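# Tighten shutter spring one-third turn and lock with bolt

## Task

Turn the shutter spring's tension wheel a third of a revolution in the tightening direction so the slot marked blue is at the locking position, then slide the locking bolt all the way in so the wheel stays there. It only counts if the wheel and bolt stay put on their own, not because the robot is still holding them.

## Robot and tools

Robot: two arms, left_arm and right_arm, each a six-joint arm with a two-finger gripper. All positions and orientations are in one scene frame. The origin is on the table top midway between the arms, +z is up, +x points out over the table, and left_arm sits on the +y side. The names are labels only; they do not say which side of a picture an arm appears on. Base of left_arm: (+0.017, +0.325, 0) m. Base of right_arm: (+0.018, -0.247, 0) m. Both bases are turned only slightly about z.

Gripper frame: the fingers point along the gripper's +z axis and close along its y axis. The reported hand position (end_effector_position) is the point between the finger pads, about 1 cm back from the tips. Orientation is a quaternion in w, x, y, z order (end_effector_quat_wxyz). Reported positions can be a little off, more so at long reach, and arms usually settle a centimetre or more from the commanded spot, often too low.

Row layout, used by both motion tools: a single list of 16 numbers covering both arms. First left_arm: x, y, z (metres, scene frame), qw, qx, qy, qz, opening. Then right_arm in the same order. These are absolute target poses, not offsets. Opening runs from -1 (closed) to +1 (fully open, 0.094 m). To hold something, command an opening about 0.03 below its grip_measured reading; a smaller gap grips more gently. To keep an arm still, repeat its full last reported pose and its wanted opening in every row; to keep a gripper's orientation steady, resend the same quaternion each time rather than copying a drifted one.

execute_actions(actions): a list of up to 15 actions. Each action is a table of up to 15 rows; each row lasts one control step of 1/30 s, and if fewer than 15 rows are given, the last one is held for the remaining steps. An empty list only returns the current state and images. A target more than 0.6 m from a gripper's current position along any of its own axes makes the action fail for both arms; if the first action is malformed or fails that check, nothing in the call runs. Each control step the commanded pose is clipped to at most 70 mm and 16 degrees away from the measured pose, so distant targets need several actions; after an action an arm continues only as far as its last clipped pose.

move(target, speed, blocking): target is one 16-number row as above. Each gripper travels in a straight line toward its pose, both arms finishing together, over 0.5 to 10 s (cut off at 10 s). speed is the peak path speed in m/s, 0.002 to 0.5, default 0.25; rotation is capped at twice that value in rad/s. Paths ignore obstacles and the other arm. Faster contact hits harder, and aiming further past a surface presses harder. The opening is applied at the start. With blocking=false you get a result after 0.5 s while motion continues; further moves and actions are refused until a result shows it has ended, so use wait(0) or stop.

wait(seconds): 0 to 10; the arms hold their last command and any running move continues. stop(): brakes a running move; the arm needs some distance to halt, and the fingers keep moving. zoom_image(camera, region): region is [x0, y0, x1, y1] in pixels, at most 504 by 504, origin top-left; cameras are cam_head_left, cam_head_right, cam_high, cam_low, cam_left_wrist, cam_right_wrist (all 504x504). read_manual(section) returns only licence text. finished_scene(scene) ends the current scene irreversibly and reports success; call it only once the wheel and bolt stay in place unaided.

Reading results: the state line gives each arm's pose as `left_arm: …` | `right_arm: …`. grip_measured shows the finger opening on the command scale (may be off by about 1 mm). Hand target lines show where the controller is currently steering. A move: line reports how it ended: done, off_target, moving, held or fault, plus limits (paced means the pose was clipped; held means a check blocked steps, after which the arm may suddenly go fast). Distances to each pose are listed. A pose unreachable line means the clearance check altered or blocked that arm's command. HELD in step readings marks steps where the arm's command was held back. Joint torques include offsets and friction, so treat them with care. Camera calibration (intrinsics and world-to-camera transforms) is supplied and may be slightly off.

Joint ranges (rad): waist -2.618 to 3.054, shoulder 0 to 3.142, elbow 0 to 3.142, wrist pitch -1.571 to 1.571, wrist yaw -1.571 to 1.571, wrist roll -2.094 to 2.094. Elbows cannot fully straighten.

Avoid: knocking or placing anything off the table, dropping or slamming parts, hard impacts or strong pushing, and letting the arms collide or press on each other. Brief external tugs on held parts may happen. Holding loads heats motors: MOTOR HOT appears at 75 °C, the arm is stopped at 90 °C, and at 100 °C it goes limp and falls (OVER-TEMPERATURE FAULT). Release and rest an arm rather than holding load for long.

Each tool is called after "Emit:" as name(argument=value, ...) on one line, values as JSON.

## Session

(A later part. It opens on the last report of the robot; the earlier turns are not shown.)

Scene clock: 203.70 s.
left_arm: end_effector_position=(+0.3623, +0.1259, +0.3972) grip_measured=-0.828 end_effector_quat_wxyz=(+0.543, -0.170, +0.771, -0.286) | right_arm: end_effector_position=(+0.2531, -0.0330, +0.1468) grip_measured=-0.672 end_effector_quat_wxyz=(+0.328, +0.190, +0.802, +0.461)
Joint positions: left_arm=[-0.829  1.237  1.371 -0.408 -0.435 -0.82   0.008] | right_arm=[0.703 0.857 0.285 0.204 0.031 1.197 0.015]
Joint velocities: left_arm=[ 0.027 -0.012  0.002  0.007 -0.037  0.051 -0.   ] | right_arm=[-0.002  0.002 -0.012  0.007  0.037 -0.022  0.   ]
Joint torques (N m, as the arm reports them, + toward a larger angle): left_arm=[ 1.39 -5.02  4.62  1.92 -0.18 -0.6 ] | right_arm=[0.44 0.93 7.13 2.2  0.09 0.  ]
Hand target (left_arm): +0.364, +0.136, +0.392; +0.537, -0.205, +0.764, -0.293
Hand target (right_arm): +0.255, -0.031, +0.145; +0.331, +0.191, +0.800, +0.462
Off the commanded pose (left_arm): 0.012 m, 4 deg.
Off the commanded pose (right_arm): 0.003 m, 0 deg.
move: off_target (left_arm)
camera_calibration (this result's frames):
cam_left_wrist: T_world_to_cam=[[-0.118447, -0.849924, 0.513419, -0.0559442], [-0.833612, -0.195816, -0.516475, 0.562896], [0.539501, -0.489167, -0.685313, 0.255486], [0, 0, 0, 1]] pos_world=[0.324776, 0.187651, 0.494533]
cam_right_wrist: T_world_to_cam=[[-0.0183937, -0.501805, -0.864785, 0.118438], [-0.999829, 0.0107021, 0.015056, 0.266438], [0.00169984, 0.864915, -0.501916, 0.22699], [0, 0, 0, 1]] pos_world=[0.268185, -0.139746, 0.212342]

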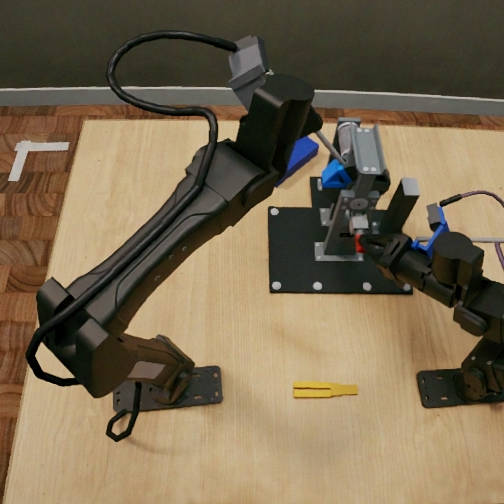

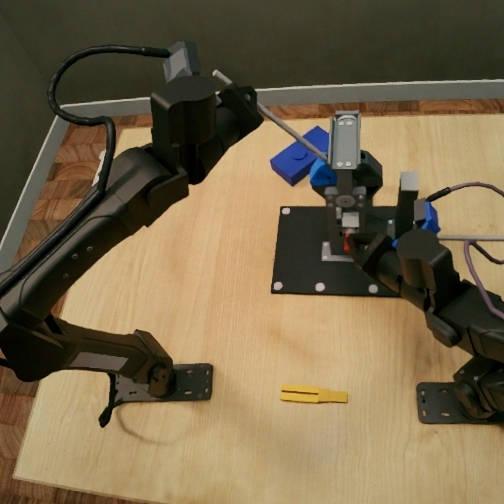

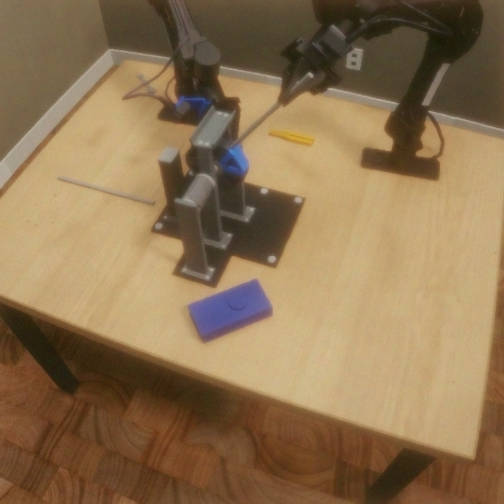

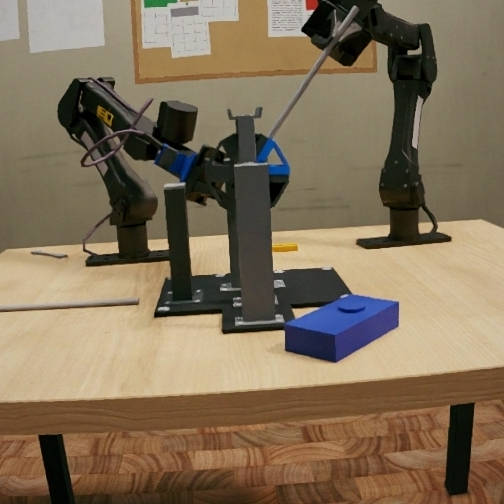

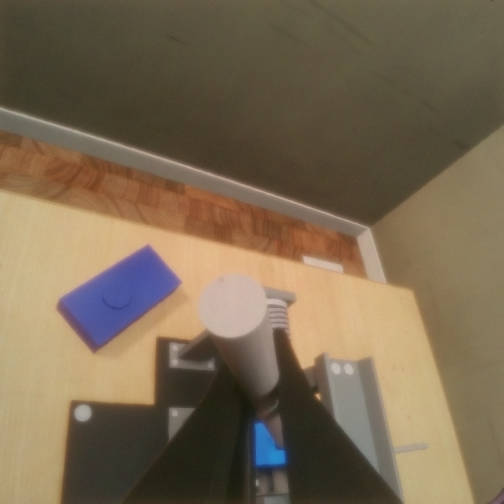

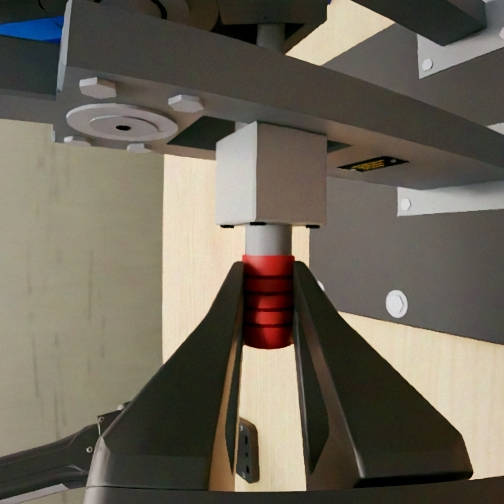

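The wheel has rotated slightly off the bolt. Pulling the bolt back now.

Emit:
move(target=[0.364,0.137,0.392,0.5355,-0.2056,0.7648,-0.2936,-0.87, 0.222,-0.032,0.147,0.331,0.191,0.8,0.462,-0.71], speed=0.03)

Scene clock: 210.90 s.
left_arm: end_effector_position=(+0.3625, +0.1246, +0.3983) grip_measured=-0.828 end_effector_quat_wxyz=(+0.544, -0.165, +0.771, -0.288) | right_arm: end_effector_position=(+0.2304, -0.0334, +0.1478) grip_measured=-0.672 end_effector_quat_wxyz=(+0.340, +0.198, +0.798, +0.457)
Joint positions: left_arm=[-0.827  1.237  1.371 -0.403 -0.424 -0.811  0.008] | right_arm=[0.855 0.744 0.257 0.12  0.203 1.251 0.015]
Joint velocities: left_arm=[ 0.002 -0.007 -0.002  0.007  0.022 -0.037 -0.   ] | right_arm=[ 0.007 -0.007  0.007  0.037 -0.007 -0.037  0.001]
Joint torques (N m, as the arm reports them, + toward a larger angle): left_arm=[ 1.32 -5.06  4.74  1.87 -0.26 -0.66] | right_arm=[ 1.67 -2.81  7.16  1.6  -0.02  0.01]
Hand target (left_arm): +0.364, +0.137, +0.392; +0.536, -0.204, +0.765, -0.293
Hand target (right_arm): +0.223, -0.031, +0.147; +0.332, +0.190, +0.800, +0.462
Off the commanded pose (left_arm): 0.014 m, 5 deg.
Off the commanded pose (right_arm): 0.009 m, 1 deg.
move: off_target (left_arm)
camera_calibration (this result's frames):
cam_left_wrist: T_world_to_cam=[[-0.129355, -0.849665, 0.51121, -0.052735], [-0.833136, -0.186443, -0.520695, 0.563685], [0.537728, -0.493262, -0.683769, 0.256052], [0, 0, 0, 1]] pos_world=[0.325119, 0.186589, 0.495547]
cam_right_wrist: T_world_to_cam=[[-0.0216449, -0.503614, -0.863658, 0.119241], [-0.999254, 0.0385421, 0.00256858, 0.246417], [0.0319936, 0.863069, -0.504072, 0.221066], [0, 0, 0, 1]] pos_world=[0.241742, -0.140241, 0.213783]

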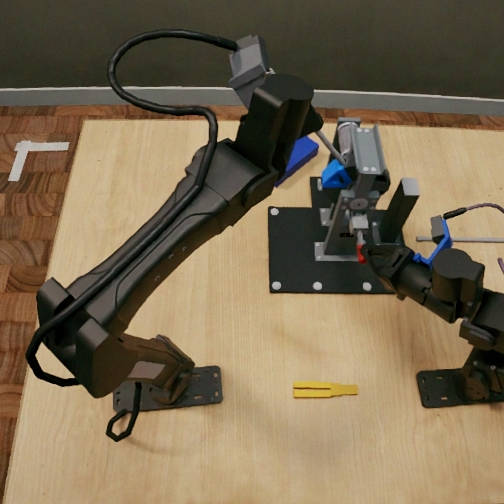

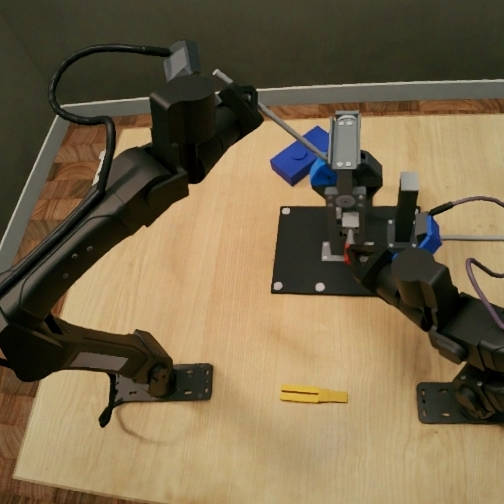

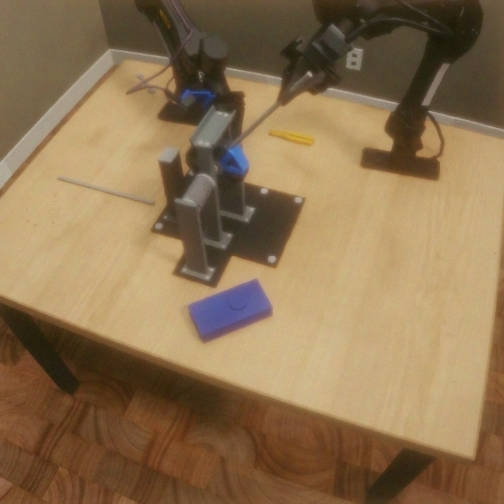

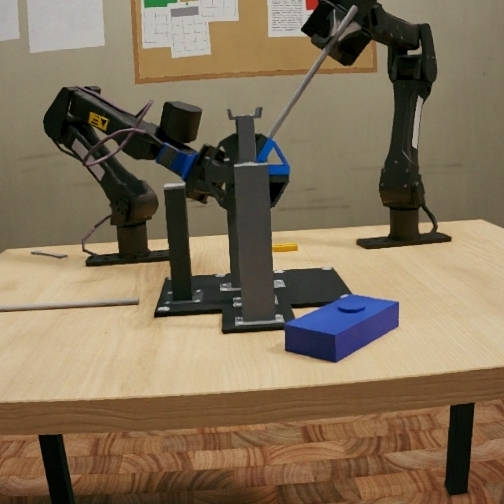

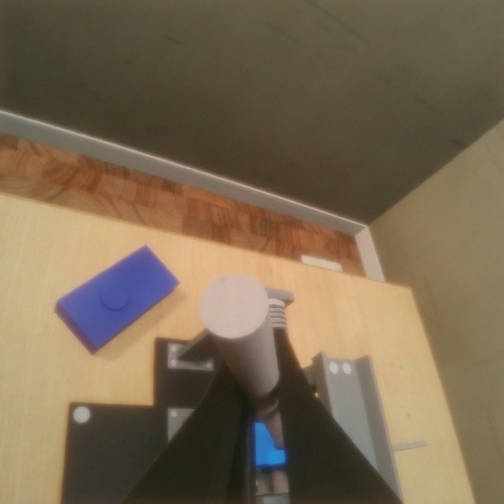

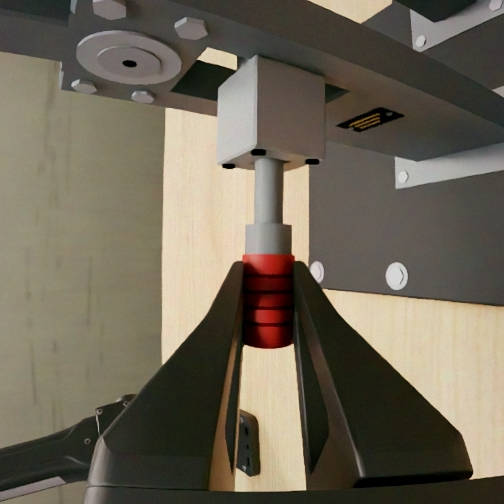

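Emit:
move(target=[0.364,0.137,0.392,0.5355,-0.2056,0.7648,-0.2936,-0.87, 0.214,-0.032,0.147,0.331,0.191,0.8,0.462,-0.71], speed=0.03)

Scene clock: 216.43 s.
left_arm: end_effector_position=(+0.3626, +0.1242, +0.3986) grip_measured=-0.827 end_effector_quat_wxyz=(+0.544, -0.163, +0.771, -0.289) | right_arm: end_effector_position=(+0.2297, -0.0336, +0.1487) grip_measured=-0.672 end_effector_quat_wxyz=(+0.348, +0.205, +0.795, +0.453)
Joint positions: left_arm=[-0.825  1.237  1.371 -0.401 -0.418 -0.808  0.008] | right_arm=[0.886 0.744 0.257 0.12  0.255 1.266 0.015]
Joint velocities: left_arm=[ 0.012 -0.012  0.002  0.007 -0.007 -0.066 -0.   ] | right_arm=[-0.017  0.007  0.007  0.007 -0.081 -0.007  0.   ]
Joint torques (N m, as the arm reports them, + toward a larger angle): left_arm=[ 1.2  -5.1   4.7   1.9  -0.31 -0.7 ] | right_arm=[ 2.91 -4.85  6.69  1.38 -0.1   0.09]
Hand target (left_arm): +0.364, +0.137, +0.392; +0.536, -0.204, +0.765, -0.293
Hand target (right_arm): +0.216, -0.031, +0.146; +0.332, +0.191, +0.800, +0.462
Off the commanded pose (left_arm): 0.014 m, 5 deg.
Off the commanded pose (right_arm): 0.016 m, 3 deg.
move: off_target (left_arm, right_arm)
camera_calibration (this result's frames):
cam_left_wrist: T_world_to_cam=[[-0.134105, -0.849407, 0.510416, -0.05125], [-0.833344, -0.182054, -0.521914, 0.563903], [0.536241, -0.495343, -0.683433, 0.256627], [0, 0, 0, 1]] pos_world=[0.325438, 0.186247, 0.495855]
cam_right_wrist: T_world_to_cam=[[-0.0269714, -0.503408, -0.863628, 0.121036], [-0.99817, 0.0603424, -0.00400037, 0.247135], [0.0541272, 0.861939, -0.504114, 0.216638], [0, 0, 0, 1]] pos_world=[0.238221, -0.140711, 0.214729]

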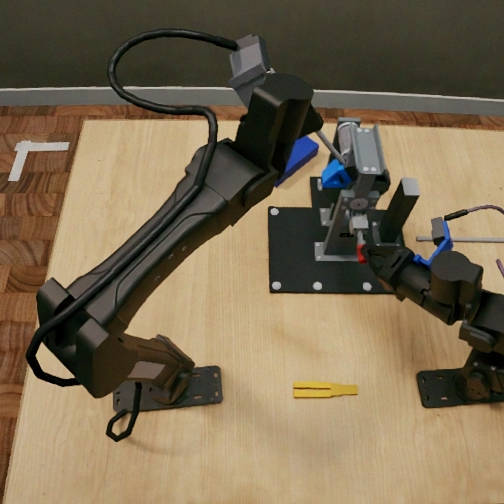

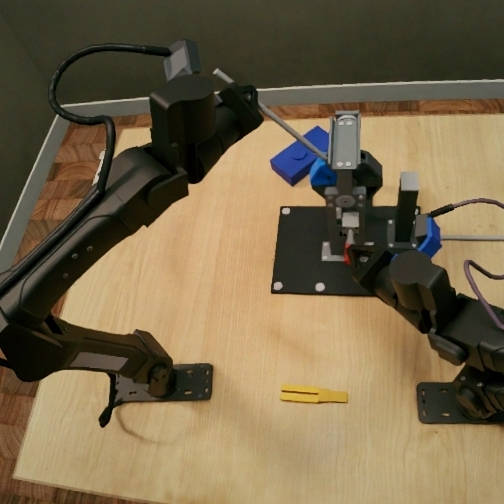

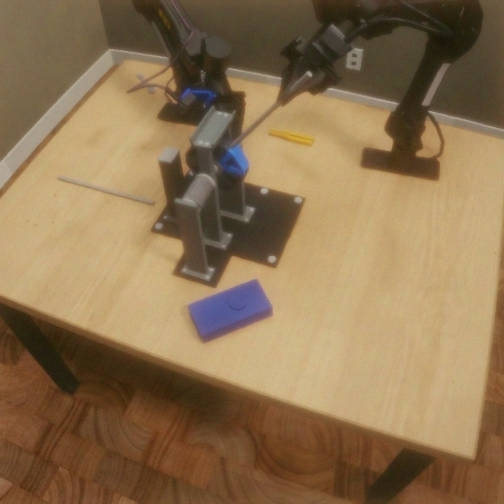

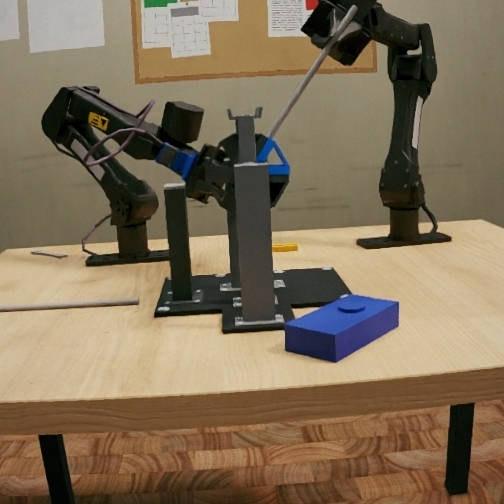

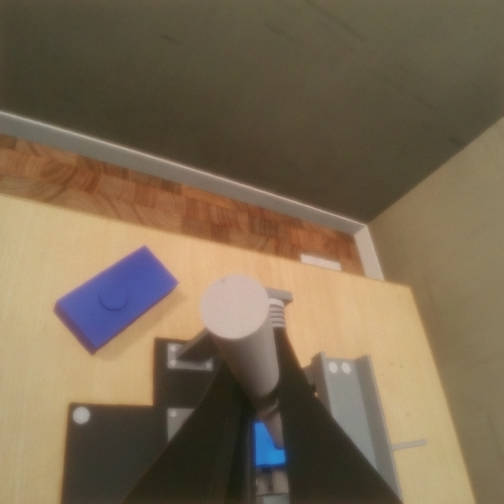

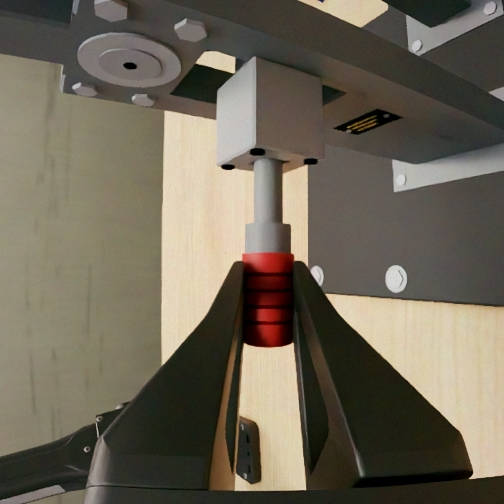

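Emit:
move(target=[0.364,0.176,0.3415,0.5088,-0.2648,0.7266,-0.3782,-0.87, 0.226,-0.032,0.147,0.331,0.191,0.8,0.462,-0.71], speed=0.06)

Emit:
move(target=[0.364,0.2046,0.2864,0.4699,-0.329,0.6711,-0.4699,-0.87, 0.226,-0.032,0.147,0.331,0.191,0.8,0.462,-0.71], speed=0.06)

Scene clock: 225.13 s.
left_arm: end_effector_position=(+0.3634, +0.1669, +0.3573) grip_measured=-0.827 end_effector_quat_wxyz=(+0.528, -0.232, +0.724, -0.378) | right_arm: end_effector_position=(+0.2304, -0.0326, +0.1472) grip_measured=-0.672 end_effector_quat_wxyz=(+0.339, +0.201, +0.797, +0.457)
Joint positions: left_arm=[-0.648  1.057  1.009 -0.114 -0.221 -0.968  0.008] | right_arm=[0.861 0.751 0.257 0.124 0.211 1.261 0.015]
Joint velocities: left_arm=[-0.017  0.002 -0.017 -0.007 -0.007 -0.051  0.001] | right_arm=[-0.007 -0.012 -0.017  0.007  0.051 -0.007 -0.001]
Joint torques (N m, as the arm reports them, + toward a larger angle): left_arm=[ 1.21 -3.23  4.71  1.81 -0.1  -0.56] | right_arm=[-0.59 -2.11  7.3   1.68 -0.24 -0.1 ]
Hand target (left_arm): +0.364, +0.174, +0.342; +0.511, -0.263, +0.726, -0.377
Hand target (right_arm): +0.226, -0.032, +0.147; +0.331, +0.191, +0.800, +0.462
Off the commanded pose (left_arm): 0.018 m, 4 deg.
Off the commanded pose (right_arm): 0.004 m, 2 deg.
move: off_target (left_arm)
camera_calibration (this result's frames):
cam_left_wrist: T_world_to_cam=[[-0.130255, -0.702692, 0.69947, -0.0871976], [-0.821877, -0.318079, -0.472593, 0.551632], [0.554574, -0.636436, -0.536095, 0.213399], [0, 0, 0, 1]] pos_world=[0.32367, 0.250004, 0.436092]
cam_right_wrist: T_world_to_cam=[[-0.0278747, -0.500299, -0.865404, 0.120837], [-0.999052, 0.042895, 0.00738145, 0.245725], [0.0334286, 0.86479, -0.501021, 0.219374], [0, 0, 0, 1]] pos_world=[0.241527, -0.139798, 0.21267]

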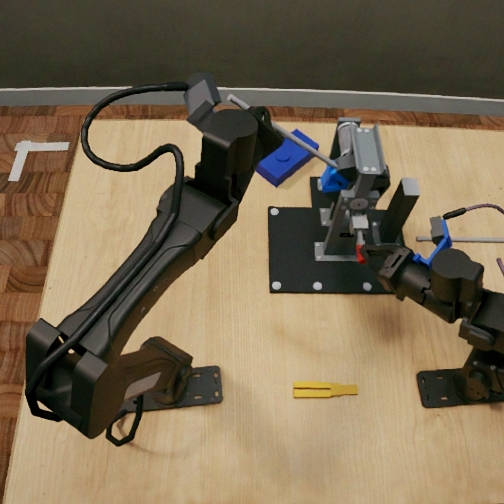

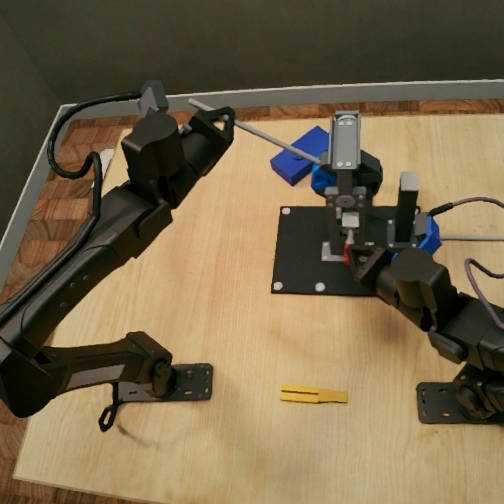

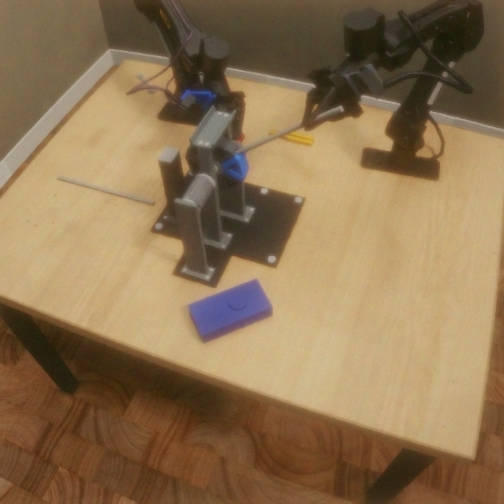

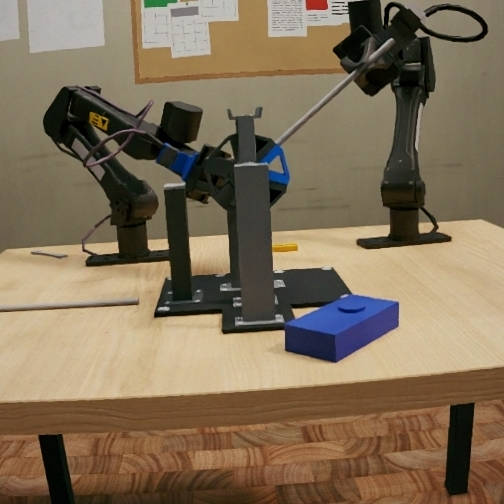

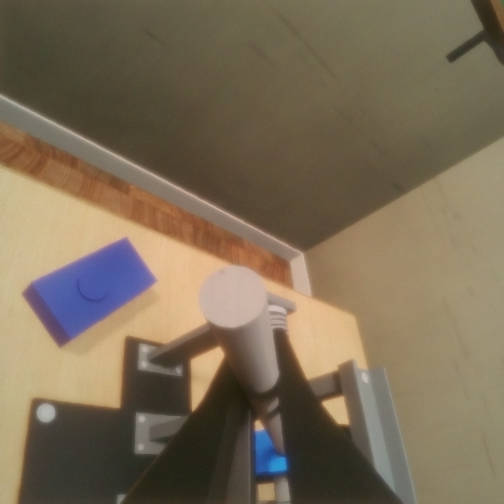

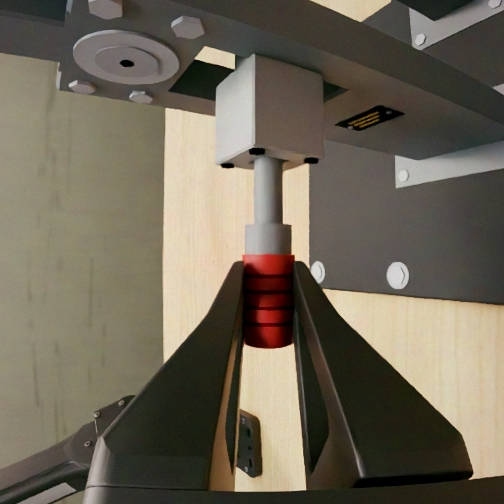

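Scene clock: 228.00 s.
left_arm: end_effector_position=(+0.3665, +0.1989, +0.3052) grip_measured=-0.827 end_effector_quat_wxyz=(+0.498, -0.297, +0.667, -0.468) | right_arm: end_effector_position=(+0.2304, -0.0326, +0.1472) grip_measured=-0.672 end_effector_quat_wxyz=(+0.339, +0.201, +0.797, +0.457)
Joint positions: left_arm=[-0.476  0.975  0.673  0.237 -0.028 -1.177  0.008] | right_arm=[0.861 0.751 0.257 0.124 0.211 1.261 0.015]
Joint velocities: left_arm=[ 0.007 -0.007  0.017  0.051 -0.081 -0.037 -0.002] | right_arm=[-0.032 -0.012 -0.012  0.066 -0.037 -0.037  0.001]
Joint torques (N m, as the arm reports them, + toward a larger angle): left_arm=[ 0.87 -2.76  4.82  1.72  0.   -0.54] | right_arm=[-0.56 -2.06  7.31  1.7  -0.22 -0.14]
Hand target (left_arm): +0.365, +0.203, +0.287; +0.472, -0.328, +0.671, -0.469
Hand target (right_arm): +0.226, -0.032, +0.147; +0.331, +0.191, +0.800, +0.462
Off the commanded pose (left_arm): 0.020 m, 5 deg.
Off the commanded pose (right_arm): 0.004 m, 2 deg.
move: off_target (left_arm)
camera_calibration (this result's frames):
cam_left_wrist: T_world_to_cam=[[-0.136651, -0.501367, 0.854375, -0.112864], [-0.816415, -0.431482, -0.383783, 0.533286], [0.561064, -0.74997, -0.350361, 0.167663], [0, 0, 0, 1]] pos_world=[0.325891, 0.299259, 0.359837]
cam_right_wrist: T_world_to_cam=[[-0.0278747, -0.500299, -0.865404, 0.120837], [-0.999052, 0.042895, 0.00738145, 0.245725], [0.0334286, 0.86479, -0.501021, 0.219374], [0, 0, 0, 1]] pos_world=[0.241527, -0.139798, 0.21267]

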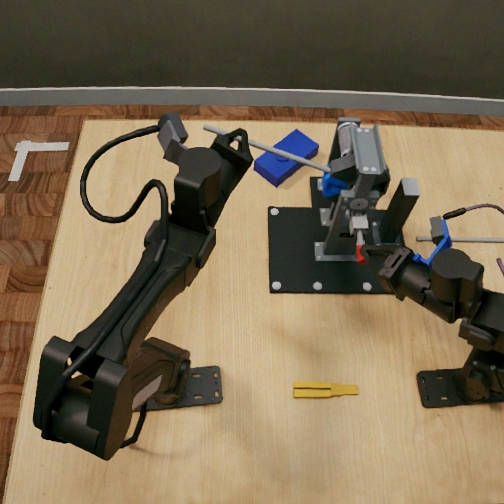

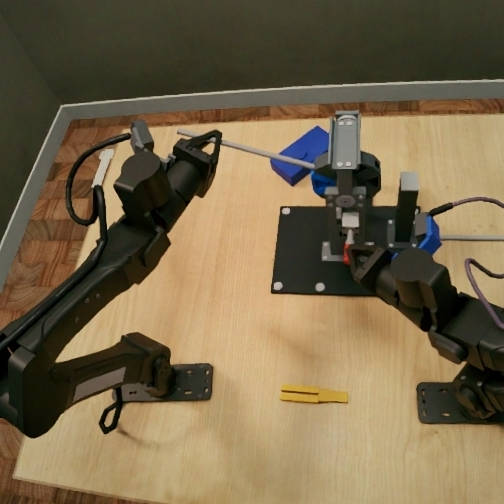

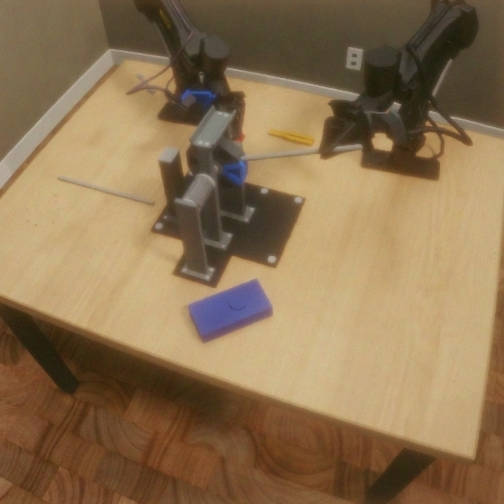

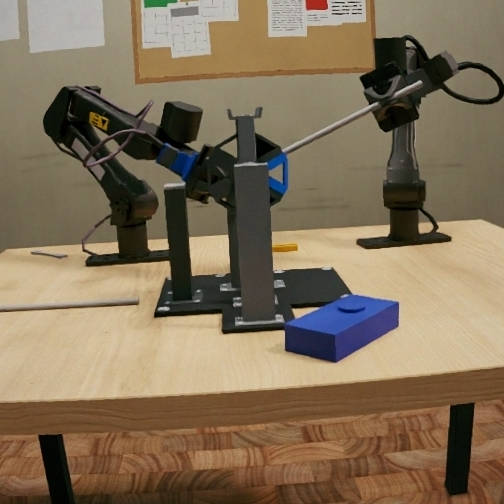

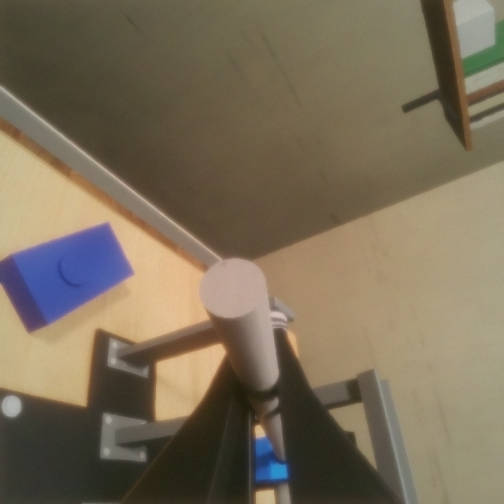

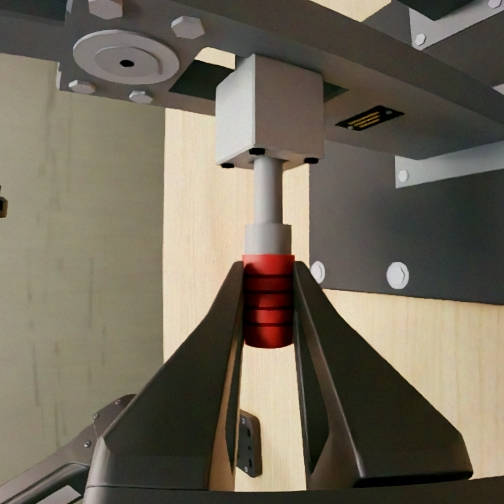

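Emit:
move(target=[0.364,0.218,0.2257,0.4229,-0.3875,0.604,-0.5535,-0.87, 0.226,-0.032,0.147,0.331,0.191,0.8,0.462,-0.71], speed=0.08)

Emit:
move(target=[0.364,0.215,0.15,0.3687,-0.4394,0.5266,-0.6275,-0.87, 0.226,-0.032,0.147,0.331,0.191,0.8,0.462,-0.71], speed=0.08)

Scene clock: 235.17 s.
left_arm: end_effector_position=(+0.3660, +0.2165, +0.2486) grip_measured=-0.827 end_effector_quat_wxyz=(+0.461, -0.355, +0.598, -0.551) | right_arm: end_effector_position=(+0.2304, -0.0326, +0.1472) grip_measured=-0.672 end_effector_quat_wxyz=(+0.339, +0.201, +0.798, +0.457)
Joint positions: left_arm=[-0.387  1.052  0.372  0.713  0.065 -1.411  0.008] | right_arm=[0.861 0.751 0.257 0.124 0.211 1.26  0.015]
Joint velocities: left_arm=[ 0.007  0.007 -0.007 -0.022  0.037  0.051  0.   ] | right_arm=[-0.012 -0.027 -0.027  0.037  0.037  0.037  0.001]
Joint torques (N m, as the arm reports them, + toward a larger angle): left_arm=[ 0.59 -1.2   4.5   1.75  0.11 -0.66] | right_arm=[-0.55 -2.15  7.35  1.69 -0.22 -0.1 ]
Hand target (left_arm): +0.365, +0.217, +0.226; +0.425, -0.388, +0.604, -0.552
Hand target (right_arm): +0.226, -0.032, +0.147; +0.331, +0.191, +0.800, +0.462
Off the commanded pose (left_arm): 0.023 m, 6 deg.
Off the commanded pose (right_arm): 0.004 m, 2 deg.
move: off_target (left_arm)
camera_calibration (this result's frames):
cam_left_wrist: T_world_to_cam=[[-0.150109, -0.272072, 0.950497, -0.12439], [-0.811053, -0.515897, -0.275759, 0.508183], [0.565385, -0.812297, -0.143224, 0.121732], [0, 0, 0, 1]] pos_world=[0.324666, 0.32721, 0.275803]
cam_right_wrist: T_world_to_cam=[[-0.0276118, -0.500542, -0.865272, 0.120749], [-0.99906, 0.0427625, 0.0071439, 0.245757], [0.0334253, 0.864656, -0.501252, 0.219404], [0, 0, 0, 1]] pos_world=[0.241527, -0.139779, 0.212702]

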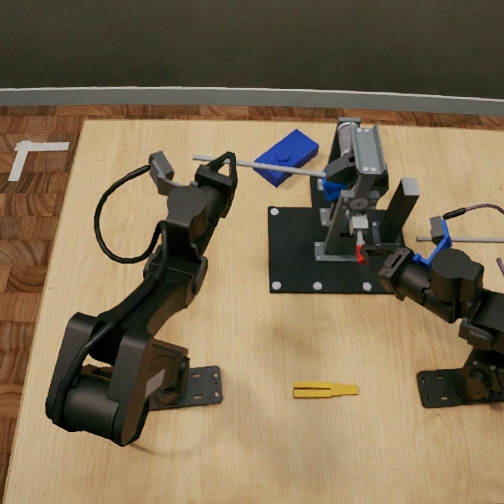

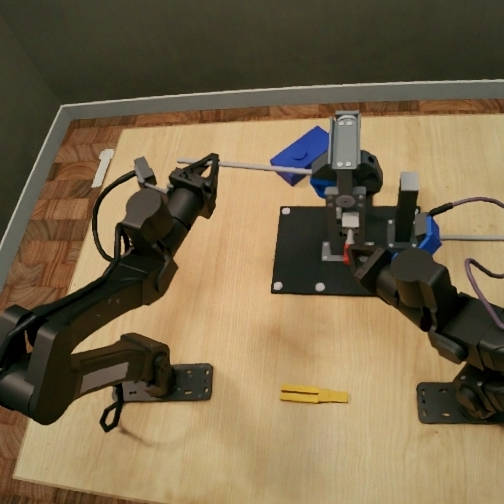

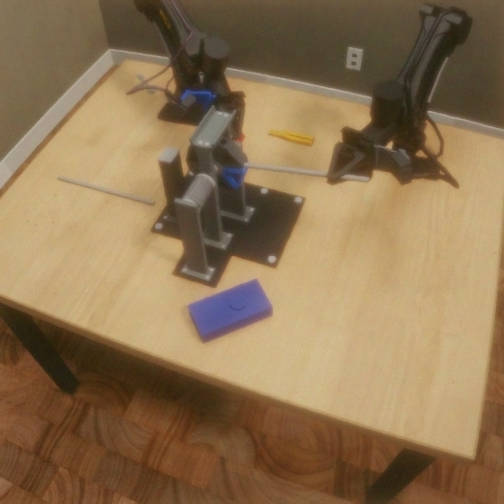

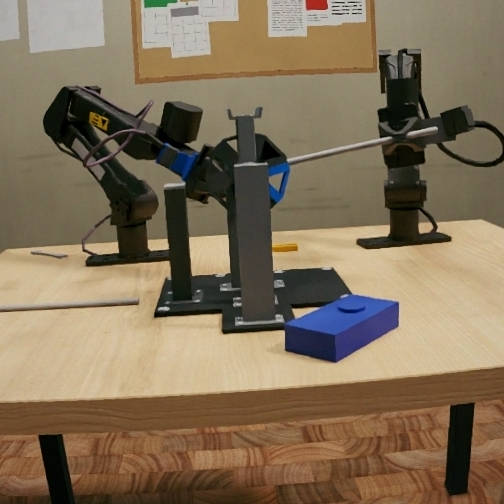

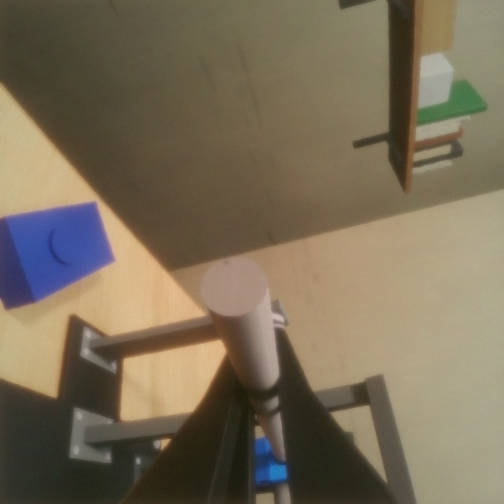

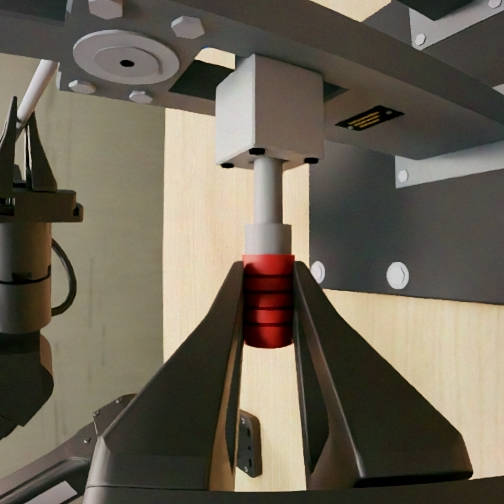

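Scene clock: 237.57 s.
left_arm: end_effector_position=(+0.3714, +0.2176, +0.1696) grip_measured=-0.827 end_effector_quat_wxyz=(-0.391, +0.427, -0.517, +0.631) | right_arm: end_effector_position=(+0.2303, -0.0326, +0.1471) grip_measured=-0.672 end_effector_quat_wxyz=(+0.339, +0.201, +0.798, +0.457)
Joint positions: left_arm=[-0.387  1.642  0.173  1.572  0.051 -1.711  0.008] | right_arm=[0.861 0.751 0.257 0.124 0.211 1.26  0.015]
Joint velocities: left_arm=[-0.002  0.012 -0.002  0.037  0.022 -0.022 -0.   ] | right_arm=[-0.002 -0.002 -0.007  0.007 -0.066  0.007 -0.001]
Joint torques (N m, as the arm reports them, + toward a larger angle): left_arm=[-0.41 -2.11  1.57  1.92  0.11 -0.22] | right_arm=[-0.61 -2.15  7.39  1.69 -0.24 -0.11]
Hand target (left_arm): +0.366, +0.215, +0.150; -0.366, +0.443, -0.531, +0.623
Hand target (right_arm): +0.226, -0.032, +0.147; +0.331, +0.191, +0.800, +0.462
Off the commanded pose (left_arm): 0.021 m, 3 deg.
Off the commanded pose (right_arm): 0.004 m, 2 deg.
joint sent to its limit (left arm) — the command would take joint 4 (wrist pitch) past its upper limit, so that joint was sent only as far as its limit.
move: off_target (left_arm)
camera_calibration (this result's frames):
cam_left_wrist: T_world_to_cam=[[-0.119997, 0.0255818, 0.992445, -0.131218], [-0.820193, -0.565799, -0.0845853, 0.473179], [0.55936, -0.824146, 0.088876, 0.0736816], [0, 0, 0, 1]] pos_world=[0.331138, 0.331806, 0.163702]
cam_right_wrist: T_world_to_cam=[[-0.0278141, -0.500803, -0.865115, 0.120674], [-0.999058, 0.0427646, 0.00736468, 0.245706], [0.0333081, 0.864504, -0.50152, 0.219446], [0, 0, 0, 1]] pos_world=[0.241521, -0.139785, 0.212644]

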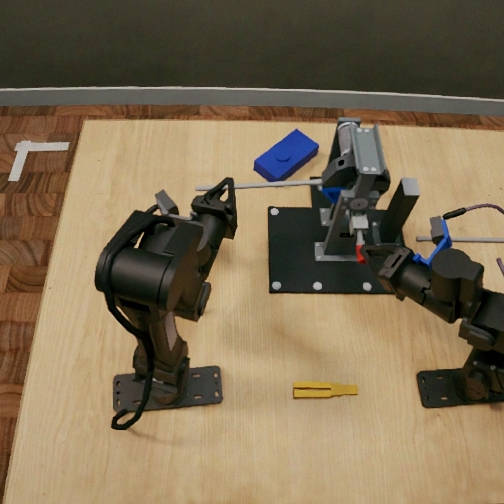

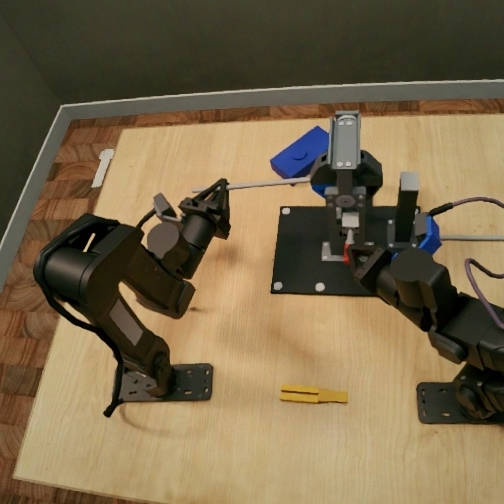

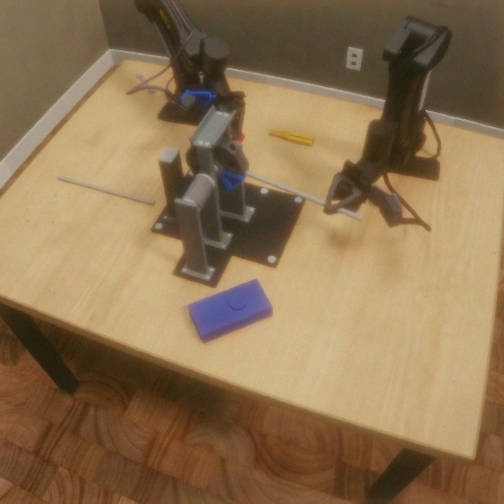

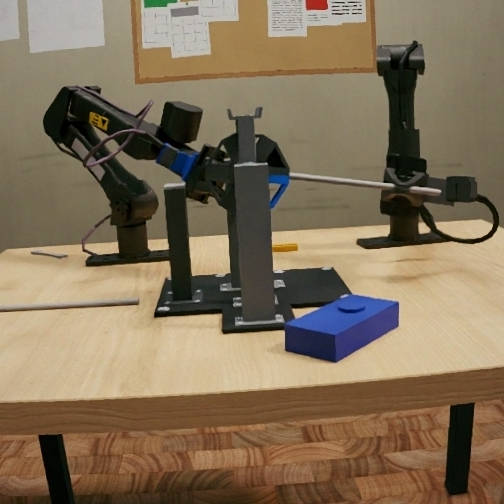

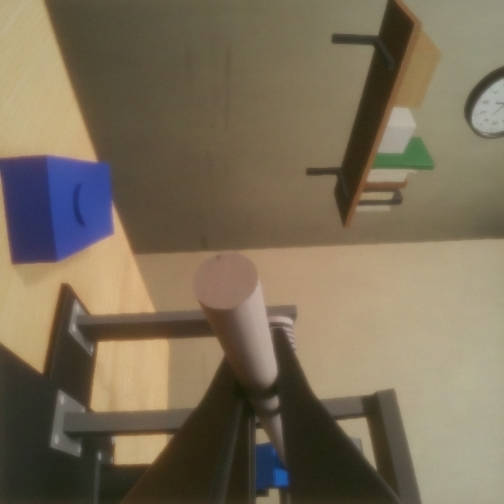

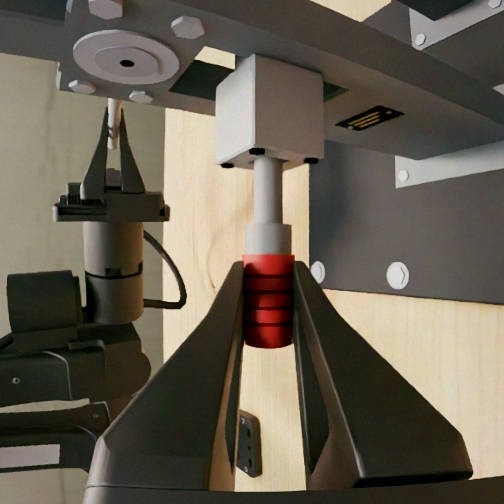

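Emit:
move(target=[0.364,0.215,0.15,0.3687,-0.4394,0.5266,-0.6275,-0.87, 0.258,-0.033,0.147,0.331,0.191,0.8,0.462,-0.71], speed=0.03)

Scene clock: 242.13 s.
left_arm: end_effector_position=(+0.3715, +0.2176, +0.1694) grip_measured=-0.827 end_effector_quat_wxyz=(-0.391, +0.427, -0.516, +0.631) | right_arm: end_effector_position=(+0.2329, -0.0323, +0.1451) grip_measured=-0.672 end_effector_quat_wxyz=(+0.297, +0.176, +0.806, +0.480)
Joint positions: left_arm=[-0.387  1.643  0.173  1.572  0.051 -1.712  0.008] | right_arm=[ 0.707  0.757  0.257  0.128 -0.043  1.215  0.015]
Joint velocities: left_arm=[ 0.002 -0.007 -0.002 -0.022 -0.007 -0.037 -0.   ] | right_arm=[-0.002  0.017 -0.017 -0.007 -0.095 -0.081 -0.   ]
Joint torques (N m, as the arm reports them, + toward a larger angle): left_arm=[-0.4  -2.6   1.12  1.91  0.12 -0.24] | right_arm=[-1.99  6.74  9.65  2.53  0.48 -0.26]
Hand target (left_arm): +0.364, +0.215, +0.150; -0.366, +0.443, -0.531, +0.623
Hand target (right_arm): +0.254, -0.037, +0.147; +0.328, +0.192, +0.801, +0.462
Off the commanded pose (left_arm): 0.021 m, 3 deg.
Off the commanded pose (right_arm): 0.025 m, 5 deg.
joint sent to its limit (left arm) — the command would take joint 4 (wrist pitch) past its upper limit, so that joint was sent only as far as its limit.
move: off_target (left_arm, right_arm)
camera_calibration (this result's frames):
cam_left_wrist: T_world_to_cam=[[-0.11939, 0.0262027, 0.992502, -0.131453], [-0.820288, -0.565787, -0.0837368, 0.473069], [0.559351, -0.824135, 0.089043, 0.0736516], [0, 0, 0, 1]] pos_world=[0.331162, 0.3318, 0.163523]
cam_right_wrist: T_world_to_cam=[[-0.0143682, -0.477186, -0.878685, 0.118847], [-0.997306, -0.0563774, 0.0469247, 0.23888], [-0.0719297, 0.876992, -0.475091, 0.239185], [0, 0, 0, 1]] pos_world=[0.257149, -0.139584, 0.206854]

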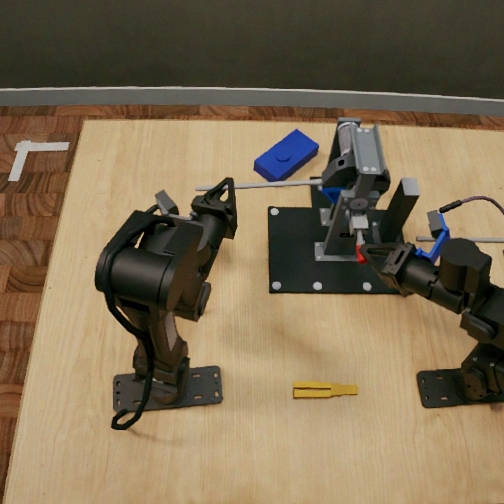

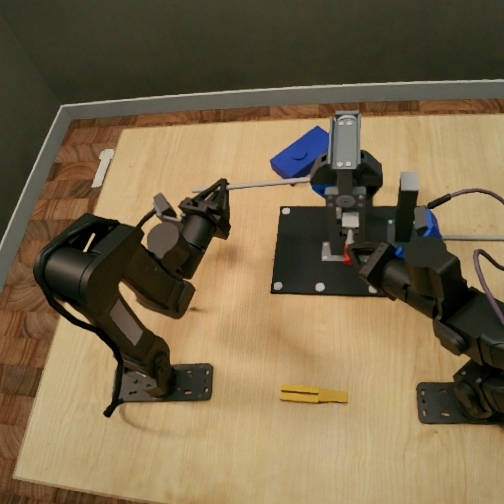

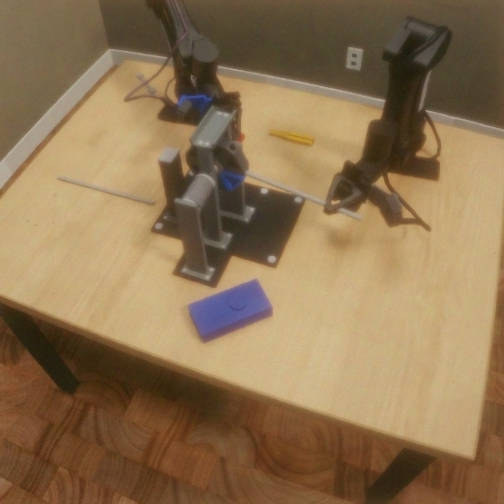

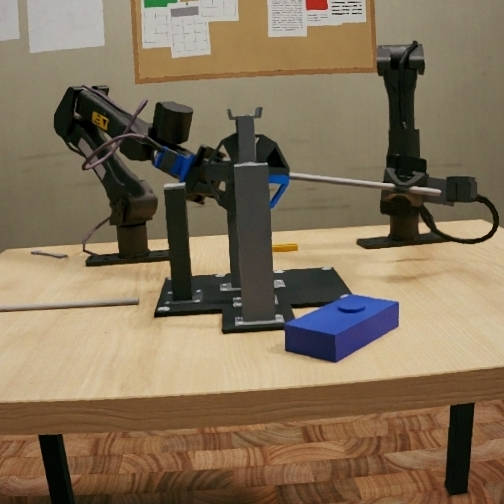

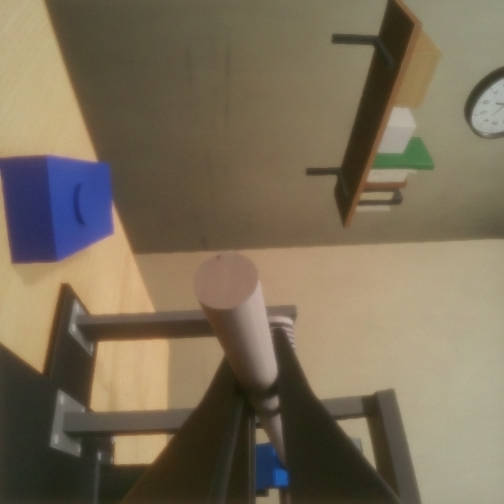

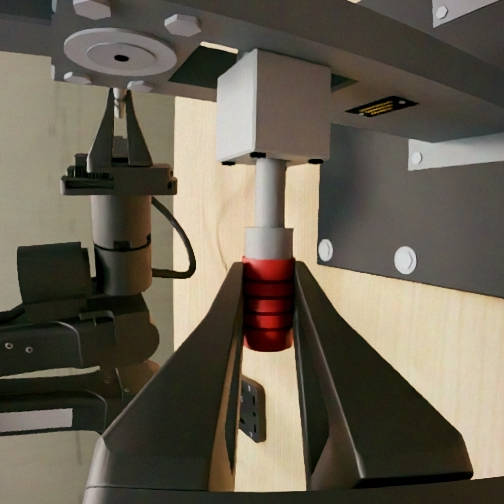

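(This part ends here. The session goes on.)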